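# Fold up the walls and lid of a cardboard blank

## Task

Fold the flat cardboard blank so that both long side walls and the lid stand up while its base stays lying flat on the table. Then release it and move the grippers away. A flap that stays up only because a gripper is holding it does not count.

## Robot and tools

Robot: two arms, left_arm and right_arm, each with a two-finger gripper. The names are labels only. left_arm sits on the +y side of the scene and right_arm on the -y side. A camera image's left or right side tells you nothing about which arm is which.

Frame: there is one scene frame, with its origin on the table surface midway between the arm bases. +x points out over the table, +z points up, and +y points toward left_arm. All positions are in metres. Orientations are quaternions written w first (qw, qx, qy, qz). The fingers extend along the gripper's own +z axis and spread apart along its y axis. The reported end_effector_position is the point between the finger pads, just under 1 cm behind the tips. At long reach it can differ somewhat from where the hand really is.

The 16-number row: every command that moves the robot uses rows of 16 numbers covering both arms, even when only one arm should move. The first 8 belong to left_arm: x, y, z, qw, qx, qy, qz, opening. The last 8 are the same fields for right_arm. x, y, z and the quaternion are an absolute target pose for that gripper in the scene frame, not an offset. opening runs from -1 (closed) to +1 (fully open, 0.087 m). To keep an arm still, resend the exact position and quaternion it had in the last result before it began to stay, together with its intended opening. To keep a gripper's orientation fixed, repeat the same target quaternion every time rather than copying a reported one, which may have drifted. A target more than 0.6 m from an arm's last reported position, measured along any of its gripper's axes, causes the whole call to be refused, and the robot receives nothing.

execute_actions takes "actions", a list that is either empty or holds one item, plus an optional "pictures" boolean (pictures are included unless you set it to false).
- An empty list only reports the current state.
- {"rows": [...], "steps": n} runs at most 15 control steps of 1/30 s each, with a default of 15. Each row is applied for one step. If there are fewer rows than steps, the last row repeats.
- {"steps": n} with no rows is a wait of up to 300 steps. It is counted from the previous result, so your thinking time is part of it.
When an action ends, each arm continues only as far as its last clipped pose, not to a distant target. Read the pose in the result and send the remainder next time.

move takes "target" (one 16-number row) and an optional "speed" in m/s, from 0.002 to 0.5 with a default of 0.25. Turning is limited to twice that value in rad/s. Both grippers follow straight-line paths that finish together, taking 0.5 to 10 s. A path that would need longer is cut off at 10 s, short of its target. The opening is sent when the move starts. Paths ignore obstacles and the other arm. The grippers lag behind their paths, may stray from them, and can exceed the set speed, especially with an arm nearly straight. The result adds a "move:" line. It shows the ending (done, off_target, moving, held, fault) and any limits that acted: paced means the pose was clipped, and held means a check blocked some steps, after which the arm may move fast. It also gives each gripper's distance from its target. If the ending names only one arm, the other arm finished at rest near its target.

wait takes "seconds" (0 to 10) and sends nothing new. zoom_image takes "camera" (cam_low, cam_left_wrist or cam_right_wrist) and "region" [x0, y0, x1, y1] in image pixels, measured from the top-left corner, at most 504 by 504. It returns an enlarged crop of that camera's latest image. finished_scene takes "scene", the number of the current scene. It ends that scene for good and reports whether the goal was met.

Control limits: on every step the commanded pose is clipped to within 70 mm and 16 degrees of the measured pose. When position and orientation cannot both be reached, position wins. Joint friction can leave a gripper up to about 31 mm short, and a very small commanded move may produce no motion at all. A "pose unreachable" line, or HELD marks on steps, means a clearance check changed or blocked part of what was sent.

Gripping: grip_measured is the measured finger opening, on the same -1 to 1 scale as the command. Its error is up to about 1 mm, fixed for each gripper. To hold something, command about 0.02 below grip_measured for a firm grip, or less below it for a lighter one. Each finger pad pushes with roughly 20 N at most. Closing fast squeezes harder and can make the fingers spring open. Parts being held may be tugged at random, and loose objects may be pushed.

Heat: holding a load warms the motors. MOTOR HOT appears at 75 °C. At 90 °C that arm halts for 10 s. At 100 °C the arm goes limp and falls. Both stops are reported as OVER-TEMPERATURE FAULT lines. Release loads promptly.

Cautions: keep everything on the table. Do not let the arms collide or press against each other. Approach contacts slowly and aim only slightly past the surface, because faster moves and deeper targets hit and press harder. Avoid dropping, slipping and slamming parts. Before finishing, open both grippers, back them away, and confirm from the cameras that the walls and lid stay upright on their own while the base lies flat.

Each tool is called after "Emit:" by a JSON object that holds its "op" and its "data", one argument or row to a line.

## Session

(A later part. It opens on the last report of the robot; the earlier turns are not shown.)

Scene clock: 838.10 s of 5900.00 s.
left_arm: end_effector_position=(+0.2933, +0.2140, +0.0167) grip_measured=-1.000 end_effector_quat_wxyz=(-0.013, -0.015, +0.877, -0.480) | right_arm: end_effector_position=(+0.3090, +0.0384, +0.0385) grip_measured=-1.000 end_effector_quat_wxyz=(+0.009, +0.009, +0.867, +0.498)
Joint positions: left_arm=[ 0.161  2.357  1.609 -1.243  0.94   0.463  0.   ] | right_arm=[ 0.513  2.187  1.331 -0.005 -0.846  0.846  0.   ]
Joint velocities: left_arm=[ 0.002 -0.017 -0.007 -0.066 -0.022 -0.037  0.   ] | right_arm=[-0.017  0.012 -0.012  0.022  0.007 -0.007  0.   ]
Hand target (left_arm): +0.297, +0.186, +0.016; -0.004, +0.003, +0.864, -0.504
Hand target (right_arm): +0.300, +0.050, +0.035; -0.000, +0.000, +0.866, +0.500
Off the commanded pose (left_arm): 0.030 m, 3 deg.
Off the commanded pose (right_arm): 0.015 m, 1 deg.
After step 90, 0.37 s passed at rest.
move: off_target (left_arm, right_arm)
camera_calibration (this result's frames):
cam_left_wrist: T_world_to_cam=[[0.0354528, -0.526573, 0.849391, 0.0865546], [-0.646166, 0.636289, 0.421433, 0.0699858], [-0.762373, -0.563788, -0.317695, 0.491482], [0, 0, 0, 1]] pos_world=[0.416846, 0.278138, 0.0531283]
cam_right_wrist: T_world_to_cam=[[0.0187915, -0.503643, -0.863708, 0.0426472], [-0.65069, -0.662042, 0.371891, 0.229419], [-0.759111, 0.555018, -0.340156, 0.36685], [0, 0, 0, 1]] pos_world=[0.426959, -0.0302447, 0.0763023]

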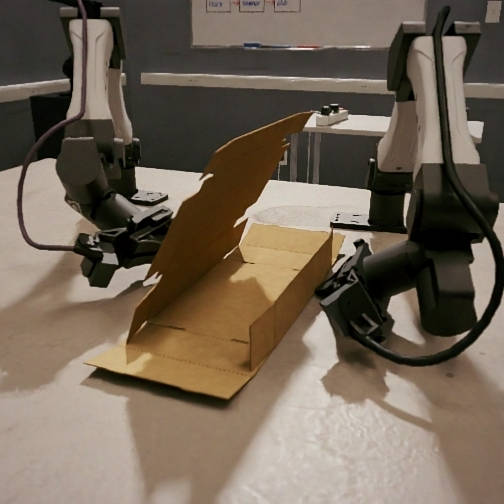

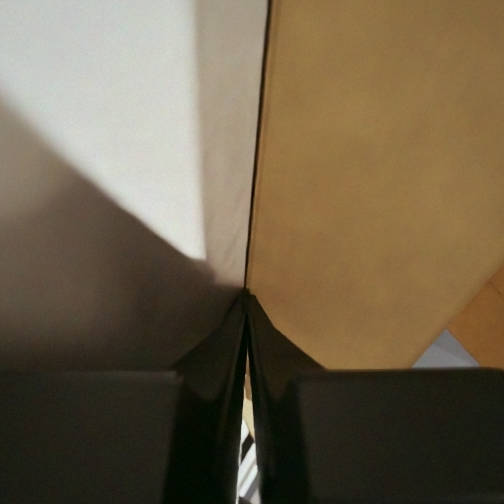

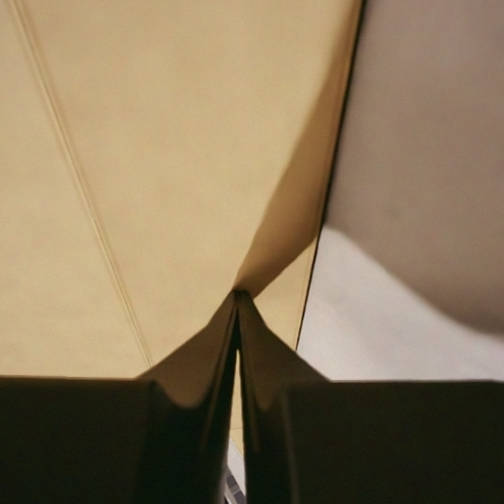

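Works nicely. Continue.

Emit:
{"op": "move", "data": {
  "target": [0.30,0.165,0.015,0,0,0.866,-0.5,-1,0.30,0.065,0.04,0,0,0.906,0.423,-1],
  "speed": 0.02
}}

Emit:
{"op": "move", "data": {
  "target": [0.30,0.165,0.015,0,0,0.866,-0.5,-1,0.30,0.065,0.0,0,0,0.94,0.342,-1],
  "speed": 0.02
}}

Scene clock: 846.90 s of 5900.00 s.
left_arm: end_effector_position=(+0.2920, +0.1975, +0.0166) grip_measured=-1.000 end_effector_quat_wxyz=(-0.019, -0.020, +0.880, -0.474) | right_arm: end_effector_position=(+0.3190, +0.0345, +0.0349) grip_measured=-1.000 end_effector_quat_wxyz=(+0.019, +0.036, +0.915, +0.401)
Joint positions: left_arm=[ 0.118  2.322  1.557 -1.169  0.941  0.377  0.   ] | right_arm=[ 0.543  2.187  1.487 -0.314 -0.646  0.794  0.   ]
Joint velocities: left_arm=[-0.017 -0.007 -0.002 -0.022  0.051  0.007  0.   ] | right_arm=[ 0.002  0.007  0.002 -0.066  0.007  0.022  0.   ]
Hand target (left_arm): +0.297, +0.167, +0.017; -0.005, +0.003, +0.864, -0.503
Hand target (right_arm): +0.299, +0.063, +0.041; -0.001, +0.001, +0.906, +0.423
Off the commanded pose (left_arm): 0.034 m, 5 deg.
Off the commanded pose (right_arm): 0.036 m, 5 deg.
After step 90, 1.27 s passed at rest.
move: off_target (left_arm, right_arm)
camera_calibration (this result's frames):
cam_left_wrist: T_world_to_cam=[[0.051099, -0.538987, 0.840763, 0.0760688], [-0.641543, 0.627474, 0.441246, 0.0797406], [-0.765383, -0.561933, -0.31372, 0.481655], [0, 0, 0, 1]] pos_world=[0.415921, 0.261623, 0.0519641]
cam_right_wrist: T_world_to_cam=[[-0.0258344, -0.678163, -0.734457, 0.0532213], [-0.679094, -0.52725, 0.510724, 0.234255], [-0.733597, 0.51196, -0.446915, 0.372482], [0, 0, 0, 1]] pos_world=[0.433707, -0.0310923, 0.085917]

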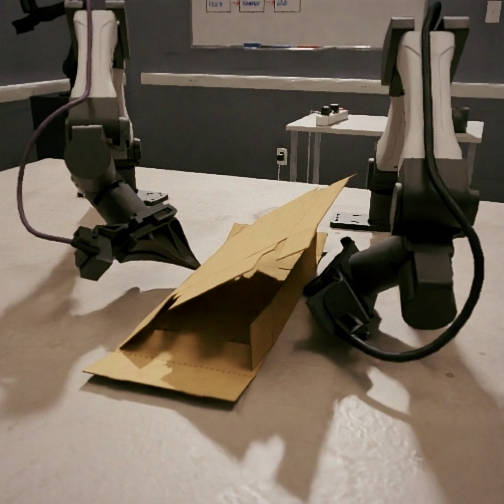

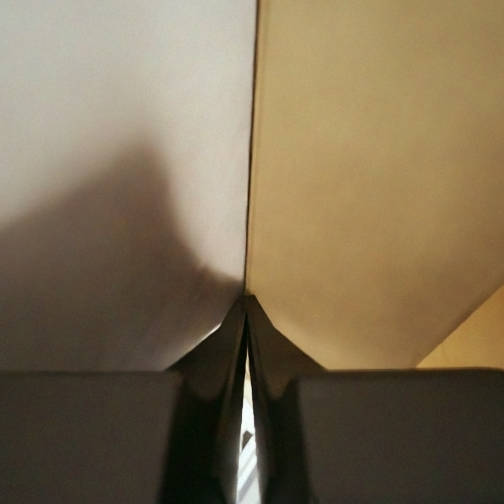

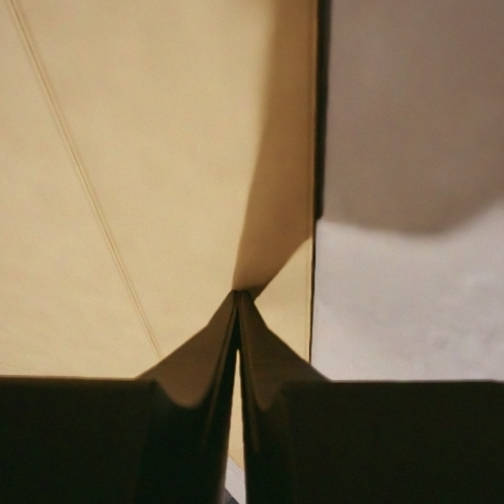

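Scene clock: 850.90 s of 5900.00 s.
left_arm: end_effector_position=(+0.2919, +0.1977, +0.0165) grip_measured=-1.000 end_effector_quat_wxyz=(-0.019, -0.022, +0.880, -0.473) | right_arm: end_effector_position=(+0.3188, +0.0411, +0.0264) grip_measured=-1.000 end_effector_quat_wxyz=(+0.020, +0.025, +0.937, +0.348)
Joint positions: left_arm=[ 0.118  2.322  1.557 -1.169  0.94   0.375  0.   ] | right_arm=[ 0.583  2.234  1.605 -0.461 -0.547  0.756  0.   ]
Joint velocities: left_arm=[-0.002  0.012 -0.007 -0.022 -0.022 -0.022  0.   ] | right_arm=[-0.002  0.017 -0.002  0.037 -0.022  0.022  0.   ]
Hand target (left_arm): +0.296, +0.167, +0.017; -0.006, +0.003, +0.865, -0.502
Hand target (right_arm): +0.299, +0.063, +0.001; -0.000, +0.000, +0.940, +0.342
Off the commanded pose (left_arm): 0.034 m, 5 deg.
Off the commanded pose (right_arm): 0.040 m, 4 deg.
move: off_target (left_arm, right_arm)
camera_calibration (this result's frames):
cam_left_wrist: T_world_to_cam=[[0.0539657, -0.539517, 0.840243, 0.0754927], [-0.641475, 0.626137, 0.44324, 0.0798576], [-0.765243, -0.562915, -0.312297, 0.481776], [0, 0, 0, 1]] pos_world=[0.415828, 0.261927, 0.0516287]
cam_right_wrist: T_world_to_cam=[[-0.00804735, -0.758445, -0.651687, 0.0468873], [-0.67309, -0.477856, 0.564449, 0.236536], [-0.739517, 0.443186, -0.506657, 0.371419], [0, 0, 0, 1]] pos_world=[0.434258, -0.0160162, 0.085225]

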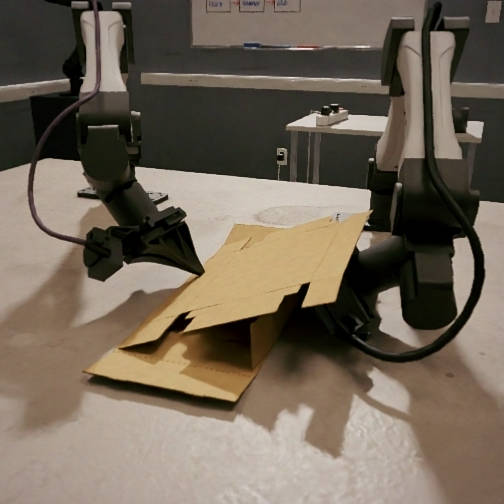

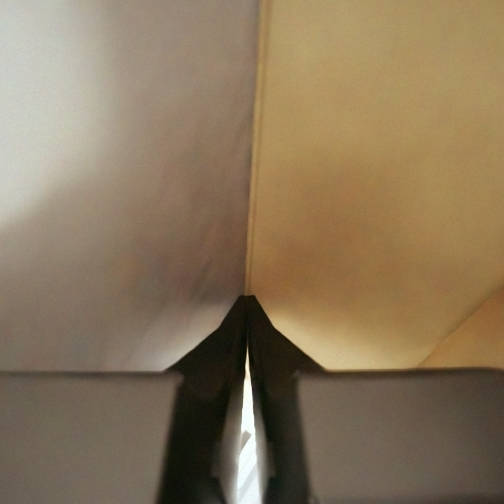

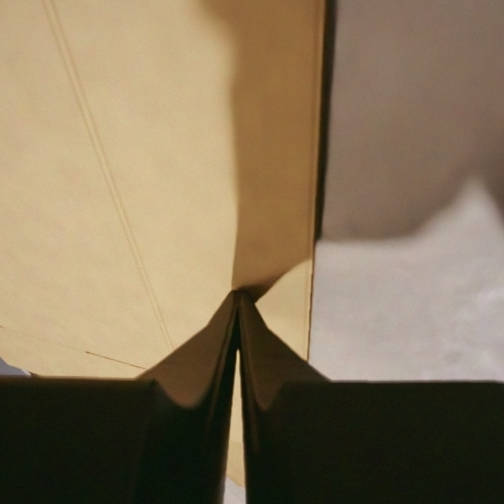

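~160°. Release slowly.

Emit:
{"op": "move", "data": {
  "target": [0.30,0.20,0.015,0,0,0.866,-0.5,-1,0.31,0.02,0.075,0,0,0.94,0.342,-1],
  "speed": 0.02
}}

Emit:
{"op": "move", "data": {
  "target": [0.30,0.20,0.015,0,0,0.866,-0.5,-1,0.31,-0.06,0.08,0,0,0.94,0.342,-1],
  "speed": 0.02
}}

Scene clock: 858.00 s of 5900.00 s.
left_arm: end_effector_position=(+0.2936, +0.1978, +0.0164) grip_measured=-1.000 end_effector_quat_wxyz=(-0.009, -0.004, +0.868, -0.497) | right_arm: end_effector_position=(+0.3016, +0.0184, +0.0550) grip_measured=-1.000 end_effector_quat_wxyz=(-0.016, +0.007, +0.945, +0.326)
Joint positions: left_arm=[ 0.127  2.356  1.584 -1.211  0.985  0.461  0.   ] | right_arm=[ 0.56   2.181  1.664 -0.694 -0.571  0.664  0.   ]
Joint velocities: left_arm=[ 0.002 -0.027 -0.007  0.007  0.081  0.007  0.   ] | right_arm=[-0.007 -0.007 -0.012 -0.007  0.022 -0.037  0.   ]
Hand target (left_arm): +0.300, +0.200, +0.015; +0.000, -0.000, +0.866, -0.500
Hand target (right_arm): +0.309, +0.020, +0.075; +0.001, +0.000, +0.940, +0.342
Off the commanded pose (left_arm): 0.007 m, 1 deg.
Off the commanded pose (right_arm): 0.022 m, 3 deg.
After step 90, 1.07 s passed at rest.
move: off_target (right_arm)
camera_calibration (this result's frames):
cam_left_wrist: T_world_to_cam=[[0.0129541, -0.494954, 0.868823, 0.0782964], [-0.643656, 0.660812, 0.38605, 0.0756648], [-0.765206, -0.564224, -0.31002, 0.483302], [0, 0, 0, 1]] pos_world=[0.417513, 0.261443, 0.0525968]
cam_right_wrist: T_world_to_cam=[[0.000538019, -0.7879, -0.615803, 0.044054], [-0.612261, -0.487147, 0.622755, 0.176606], [-0.790655, 0.376697, -0.482663, 0.398627], [0, 0, 0, 1]] pos_world=[0.423282, -0.0294187, 0.109549]

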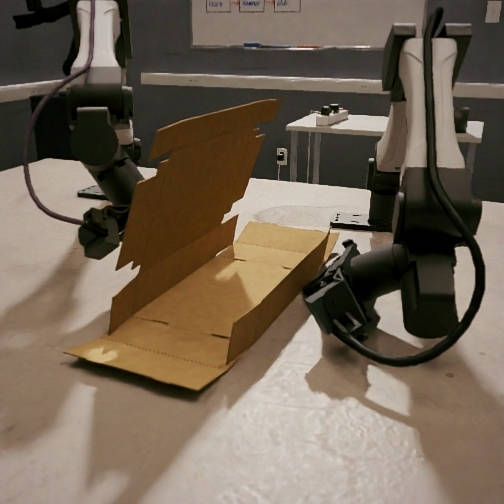

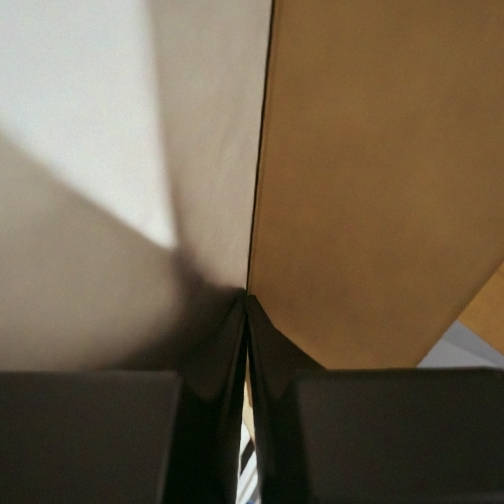

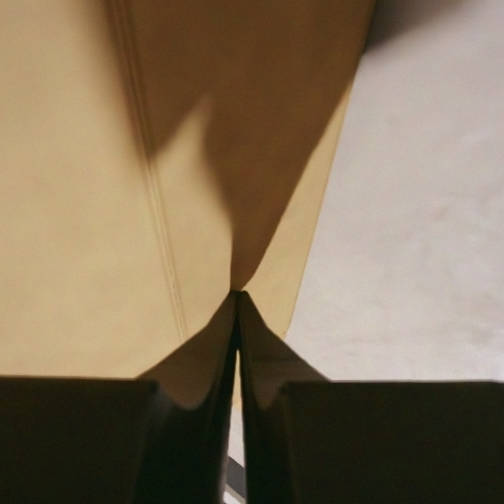

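Scene clock: 862.40 s of 5900.00 s.
left_arm: end_effector_position=(+0.2937, +0.1977, +0.0165) grip_measured=-1.000 end_effector_quat_wxyz=(-0.008, -0.003, +0.868, -0.497) | right_arm: end_effector_position=(+0.3125, -0.0546, +0.0735) grip_measured=-1.000 end_effector_quat_wxyz=(+0.000, +0.001, +0.941, +0.339)
Joint positions: left_arm=[ 0.127  2.356  1.584 -1.211  0.986  0.463  0.   ] | right_arm=[ 0.392  2.071  1.568 -0.774 -0.635  0.472  0.   ]
Joint velocities: left_arm=[ 0.002 -0.007  0.002 -0.051  0.022  0.022  0.   ] | right_arm=[-0.012  0.017 -0.007  0.037 -0.007 -0.007  0.   ]
Hand target (left_arm): +0.300, +0.200, +0.015; +0.000, -0.000, +0.866, -0.500
Hand target (right_arm): +0.309, -0.060, +0.079; +0.001, -0.000, +0.940, +0.342
Off the commanded pose (left_arm): 0.007 m, 1 deg.
Off the commanded pose (right_arm): 0.009 m, 0 deg.
move: done
camera_calibration (this result's frames):
cam_left_wrist: T_world_to_cam=[[0.0114326, -0.494059, 0.869353, 0.078442], [-0.644053, 0.661413, 0.384355, 0.0757666], [-0.764895, -0.564304, -0.310639, 0.48329], [0, 0, 0, 1]] pos_world=[0.417567, 0.261364, 0.0528135]
cam_right_wrist: T_world_to_cam=[[0.0238772, -0.770731, -0.636713, -0.00689239], [-0.632157, -0.505039, 0.587634, 0.143989], [-0.774473, 0.388471, -0.499281, 0.440438], [0, 0, 0, 1]] pos_world=[0.432295, -0.10369, 0.130901]

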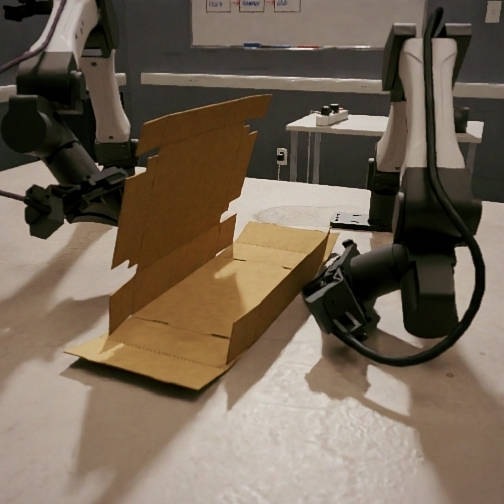

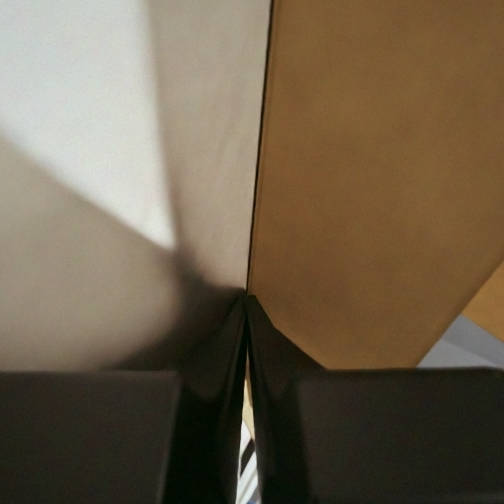

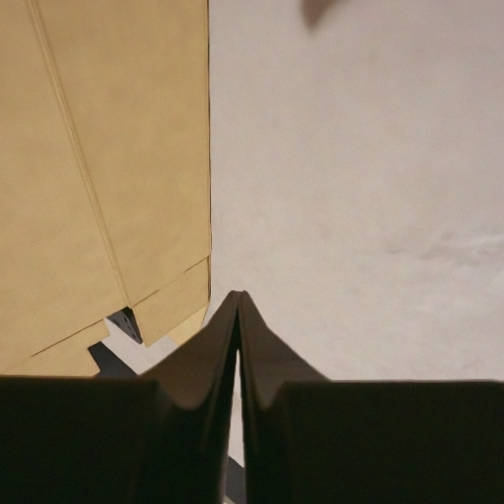

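Emit:
{"op": "move", "data": {
  "target": [0.30,0.235,0.05,0,0,0.866,-0.5,-1,0.30,-0.03,0.012,0,0,0.866,0.5,-1],
  "speed": 0.05
}}

Emit:
{"op": "move", "data": {
  "target": [0.30,0.15,0.045,0,0,0.906,-0.423,-1,0.30,0.03,0.012,0,0,0.866,0.5,-1],
  "speed": 0.02
}}

Emit:
{"op": "move", "data": {
  "target": [0.30,0.14,0.0,0,0,0.94,-0.342,-1,0.30,0.03,0.012,0,0,0.866,0.5,-1],
  "speed": 0.02
}}

Scene clock: 874.87 s of 5900.00 s.
left_arm: end_effector_position=(+0.2986, +0.2300, +0.0519) grip_measured=-1.000 end_effector_quat_wxyz=(+0.005, +0.004, +0.867, -0.498) | right_arm: end_effector_position=(+0.3021, -0.0250, +0.0191) grip_measured=-1.000 end_effector_quat_wxyz=(+0.006, -0.013, +0.867, +0.498)
Joint positions: left_arm=[ 0.204  2.356  1.733 -1.44   0.963  0.593  0.   ] | right_arm=[ 0.379  2.161  1.229 -0.098 -0.943  0.612  0.   ]
Joint velocities: left_arm=[ 0.002 -0.002 -0.017  0.007 -0.022  0.037  0.   ] | right_arm=[-0.007  0.007 -0.007  0.037 -0.022  0.081  0.   ]
Hand target (left_arm): +0.300, +0.235, +0.050; +0.001, -0.000, +0.867, -0.499
Hand target (right_arm): +0.301, -0.030, +0.012; -0.001, -0.001, +0.866, +0.500
Off the commanded pose (left_arm): 0.006 m, 1 deg.
Off the commanded pose (right_arm): 0.009 m, 2 deg.
After step 90, 5.43 s passed at rest.
move: done
camera_calibration (this result's frames):
cam_left_wrist: T_world_to_cam=[[-0.013923, -0.491496, 0.870768, 0.0704319], [-0.655496, 0.662105, 0.363237, 0.0482453], [-0.75507, -0.565728, -0.331393, 0.514678], [0, 0, 0, 1]] pos_world=[0.421223, 0.293841, 0.0917059]
cam_right_wrist: T_world_to_cam=[[0.0526452, -0.503095, -0.862626, -0.0160731], [-0.628775, -0.687788, 0.362754, 0.183089], [-0.775803, 0.5233, -0.352542, 0.394712], [0, 0, 0, 1]] pos_world=[0.422187, -0.088713, 0.0588715]

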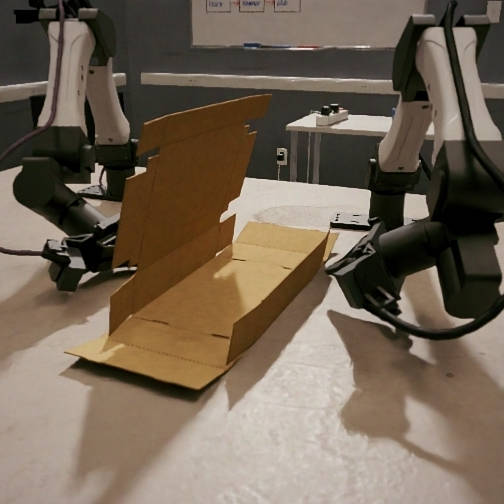

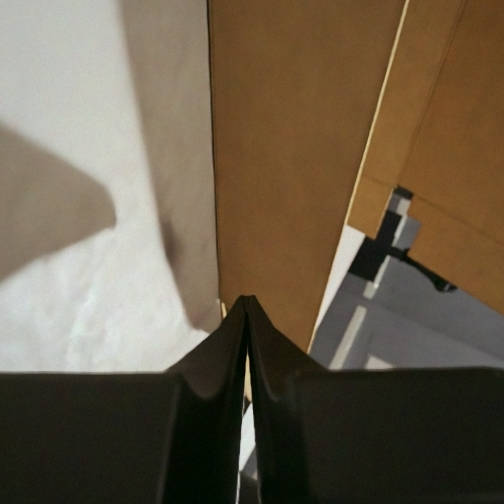

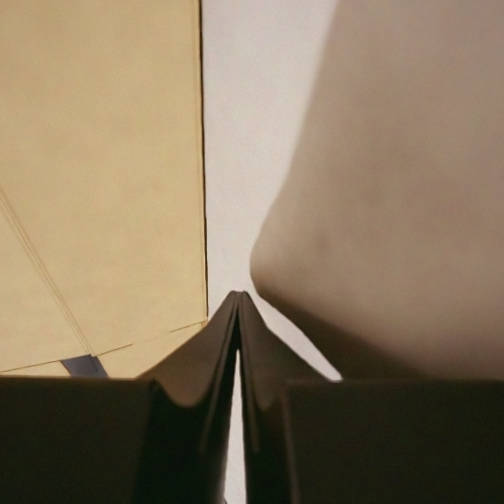

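Scene clock: 879.37 s of 5900.00 s.
left_arm: end_effector_position=(+0.3034, +0.1697, +0.0400) grip_measured=-1.000 end_effector_quat_wxyz=(+0.003, -0.005, +0.914, -0.407) | right_arm: end_effector_position=(+0.2957, +0.0095, +0.0161) grip_measured=-1.000 end_effector_quat_wxyz=(-0.020, +0.018, +0.866, +0.499)
Joint positions: left_arm=[ 0.003  2.171  1.522 -1.043  0.831  0.166  0.   ] | right_arm=[ 0.458  2.198  1.244 -0.001 -0.911  0.791  0.   ]
Joint velocities: left_arm=[ 0.002 -0.017 -0.012  0.007  0.051 -0.007  0.   ] | right_arm=[-0.012 -0.012  0.002 -0.022  0.022  0.095  0.   ]
Hand target (left_arm): +0.298, +0.150, +0.045; -0.003, +0.002, +0.905, -0.425
Hand target (right_arm): +0.300, +0.029, +0.013; -0.001, -0.000, +0.866, +0.500
Off the commanded pose (left_arm): 0.021 m, 2 deg.
Off the commanded pose (right_arm): 0.021 m, 3 deg.
move: off_target (left_arm, right_arm)
camera_calibration (this result's frames):
cam_left_wrist: T_world_to_cam=[[0.00425268, -0.65909, 0.752052, 0.0789698], [-0.659113, 0.56373, 0.497774, 0.108067], [-0.752032, -0.497804, -0.432017, 0.471881], [0, 0, 0, 1]] pos_world=[0.425762, 0.226032, 0.0906781]
cam_right_wrist: T_world_to_cam=[[-0.0266818, -0.501204, -0.864918, 0.0224814], [-0.619098, -0.671038, 0.407953, 0.200101], [-0.78486, 0.546354, -0.29239, 0.372106], [0, 0, 0, 1]] pos_world=[0.416533, -0.0577582, 0.0466128]

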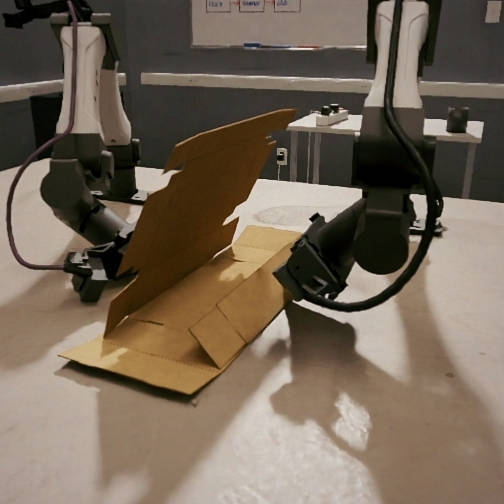

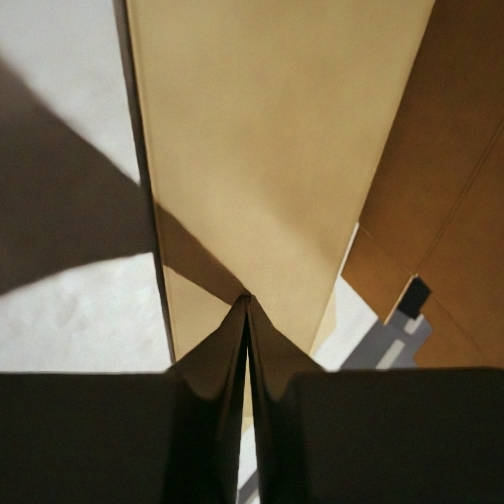

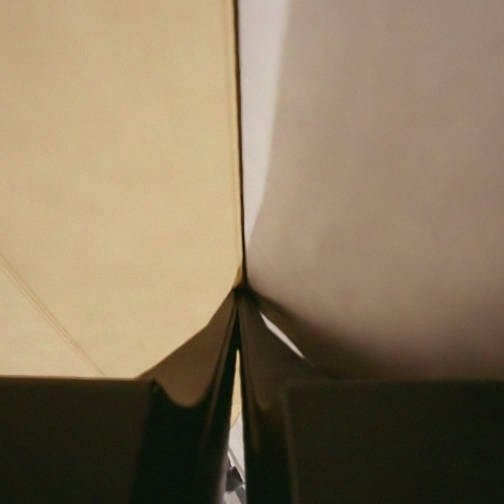

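Scene clock: 883.10 s of 5900.00 s.
left_arm: end_effector_position=(+0.3030, +0.1588, +0.0191) grip_measured=-1.000 end_effector_quat_wxyz=(-0.001, -0.020, +0.939, -0.344) | right_arm: end_effector_position=(+0.2959, +0.0094, +0.0162) grip_measured=-1.000 end_effector_quat_wxyz=(-0.020, +0.019, +0.866, +0.499)
Joint positions: left_arm=[-0.065  2.144  1.457 -0.915  0.701  0.022  0.   ] | right_arm=[ 0.458  2.198  1.244 -0.    -0.911  0.793  0.   ]
Joint velocities: left_arm=[ 0.002  0.007  0.007 -0.022  0.022 -0.022  0.   ] | right_arm=[ 0.012 -0.017 -0.002  0.007  0.022  0.022  0.   ]
Hand target (left_arm): +0.299, +0.141, +0.001; -0.003, +0.001, +0.939, -0.343
Hand target (right_arm): +0.299, +0.029, +0.013; -0.000, +0.000, +0.866, +0.501
Off the commanded pose (left_arm): 0.027 m, 2 deg.
Off the commanded pose (right_arm): 0.021 m, 3 deg.
move: off_target (left_arm, right_arm)
camera_calibration (this result's frames):
cam_left_wrist: T_world_to_cam=[[0.0366234, -0.753914, 0.655952, 0.0945285], [-0.660851, 0.474106, 0.581807, 0.137542], [-0.749623, -0.454794, -0.480861, 0.450482], [0, 0, 0, 1]] pos_world=[0.425125, 0.210933, 0.0745901]
cam_right_wrist: T_world_to_cam=[[-0.0280996, -0.501053, -0.864961, 0.0229404], [-0.619468, -0.670385, 0.408464, 0.200228], [-0.784519, 0.547293, -0.291549, 0.372183], [0, 0, 0, 1]] pos_world=[0.416664, -0.0579693, 0.0465662]

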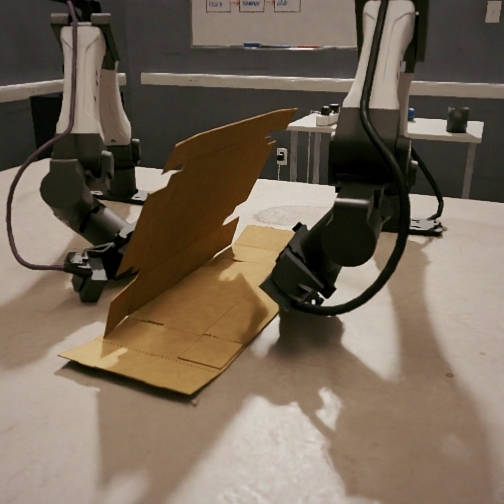

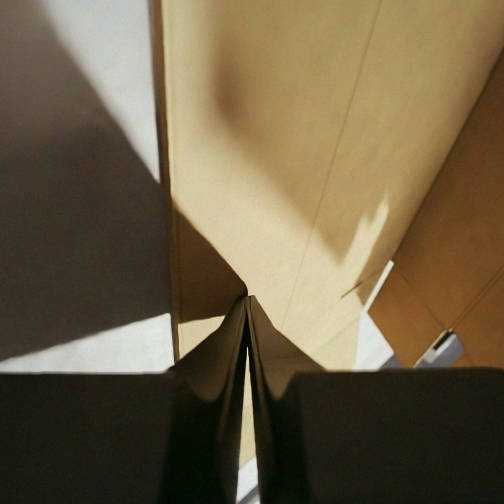

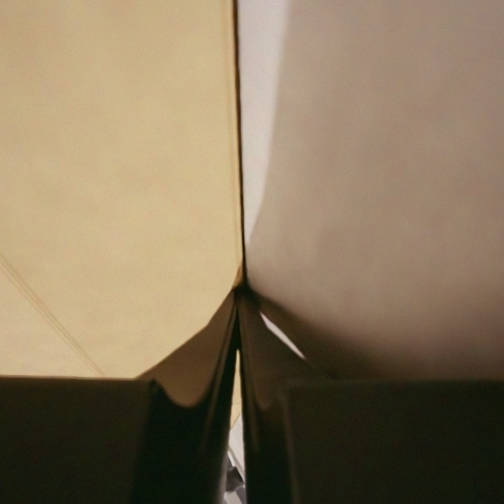

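Flat — maybe a bit much. Release.

Emit:
{"op": "move", "data": {
  "target": [0.30,0.20,0.075,0,0,0.94,-0.342,-1,0.30,-0.02,0.015,0,0,0.866,0.5,-1],
  "speed": 0.025
}}

Emit:
{"op": "move", "data": {
  "target": [0.25,0.33,0.12,0,0,0.94,-0.342,-1,0.25,-0.25,0.10,0,0,0.94,0.342,-1],
  "speed": 0.1
}}

Scene clock: 889.33 s of 5900.00 s.
left_arm: end_effector_position=(+0.2951, +0.1946, +0.0609) grip_measured=-1.000 end_effector_quat_wxyz=(-0.017, -0.006, +0.938, -0.346) | right_arm: end_effector_position=(+0.3020, -0.0115, +0.0150) grip_measured=-1.000 end_effector_quat_wxyz=(-0.001, -0.006, +0.862, +0.507)
Joint positions: left_arm=[ 0.024  2.13   1.604 -1.2    0.692  0.186  0.   ] | right_arm=[ 0.405  2.191  1.232 -0.026 -0.948  0.68   0.   ]
Joint velocities: left_arm=[ 0.007  0.007 -0.007 -0.125  0.051  0.007  0.   ] | right_arm=[-0.002 -0.002 -0.007  0.022  0.022 -0.037  0.   ]
Hand target (left_arm): +0.299, +0.200, +0.075; +0.001, -0.001, +0.940, -0.341
Hand target (right_arm): +0.299, -0.020, +0.015; +0.000, -0.000, +0.866, +0.500
Off the commanded pose (left_arm): 0.016 m, 2 deg.
Off the commanded pose (right_arm): 0.009 m, 1 deg.
After step 90, 0.17 s passed at rest.
move: off_target (left_arm)
camera_calibration (this result's frames):
cam_left_wrist: T_world_to_cam=[[0.0209961, -0.752045, 0.658778, 0.0984685], [-0.6318, 0.500696, 0.591719, 0.0766466], [-0.774847, -0.42864, -0.464629, 0.482284], [0, 0, 0, 1]] pos_world=[0.420054, 0.242402, 0.113861]
cam_right_wrist: T_world_to_cam=[[0.033306, -0.486357, -0.873125, -0.00672277], [-0.625568, -0.691465, 0.361304, 0.192795], [-0.779458, 0.534166, -0.327279, 0.386992], [0, 0, 0, 1]] pos_world=[0.422475, -0.0766766, 0.0511271]

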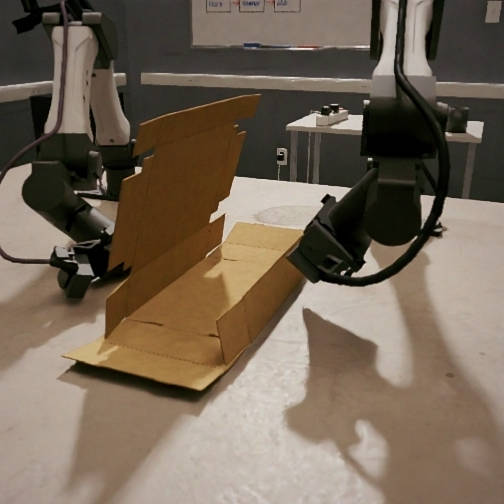

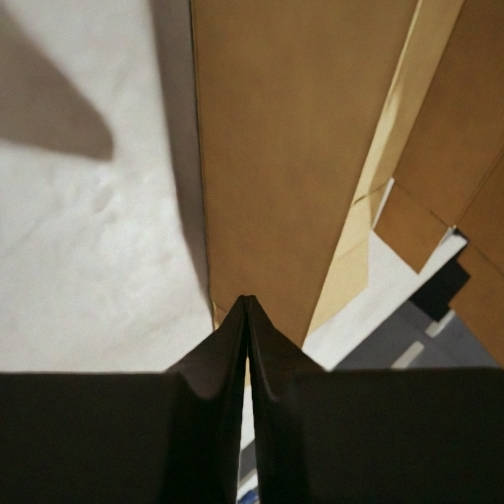

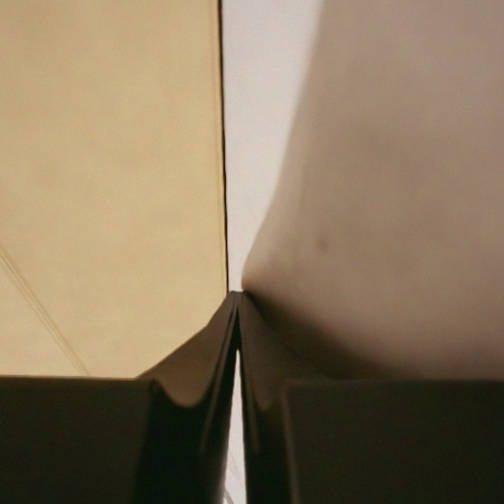

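Scene clock: 892.47 s of 5900.00 s.
left_arm: end_effector_position=(+0.2512, +0.3262, +0.1079) grip_measured=-1.000 end_effector_quat_wxyz=(+0.015, -0.015, +0.943, -0.331) | right_arm: end_effector_position=(+0.2405, -0.2433, +0.0882) grip_measured=-1.000 end_effector_quat_wxyz=(-0.015, +0.009, +0.938, +0.346)
Joint positions: left_arm=[ 0.389  2.097  1.753 -1.56   0.599  0.581  0.   ] | right_arm=[-0.11   1.828  1.285 -1.164 -0.696 -0.158  0.   ]
Joint velocities: left_arm=[-0.002 -0.027  0.007  0.007 -0.022 -0.051  0.   ] | right_arm=[-0.007 -0.002 -0.002 -0.007 -0.037 -0.066  0.   ]
Hand target (left_arm): +0.250, +0.330, +0.119; +0.026, -0.010, +0.946, -0.323
Hand target (right_arm): +0.246, -0.247, +0.098; +0.003, +0.002, +0.940, +0.341
Off the commanded pose (left_arm): 0.013 m, 3 deg.
Off the commanded pose (right_arm): 0.017 m, 2 deg.
joint sent to its limit (left arm) — the command would take joint 4 (wrist pitch) past its lower limit, so that joint was sent only as far as its limit.
move: off_target (left_arm, right_arm)
camera_calibration (this result's frames):
cam_left_wrist: T_world_to_cam=[[0.0145937, -0.772113, 0.635317, 0.178129], [-0.680923, 0.45761, 0.571784, -0.0162272], [-0.73221, -0.440946, -0.519071, 0.525726], [0, 0, 0, 1]] pos_world=[0.371293, 0.376779, 0.168999]
cam_right_wrist: T_world_to_cam=[[-0.00329024, -0.760854, -0.648915, -0.131208], [-0.614524, -0.51039, 0.60155, -0.0121967], [-0.788892, 0.400753, -0.465884, 0.46877], [0, 0, 0, 1]] pos_world=[0.361882, -0.293916, 0.140586]

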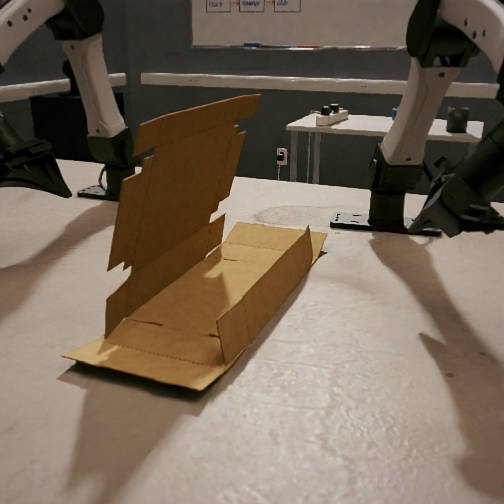

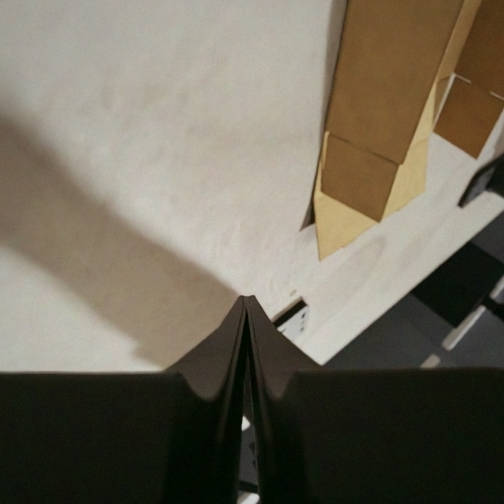

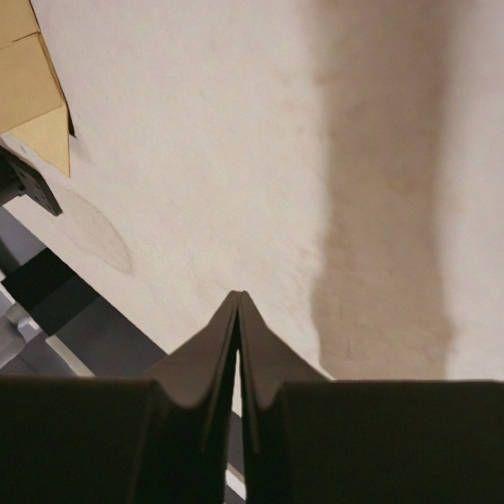

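Emit:
{"op": "finished_scene", "data": {
  "scene": 1
}}

The scene is finished: the task was done.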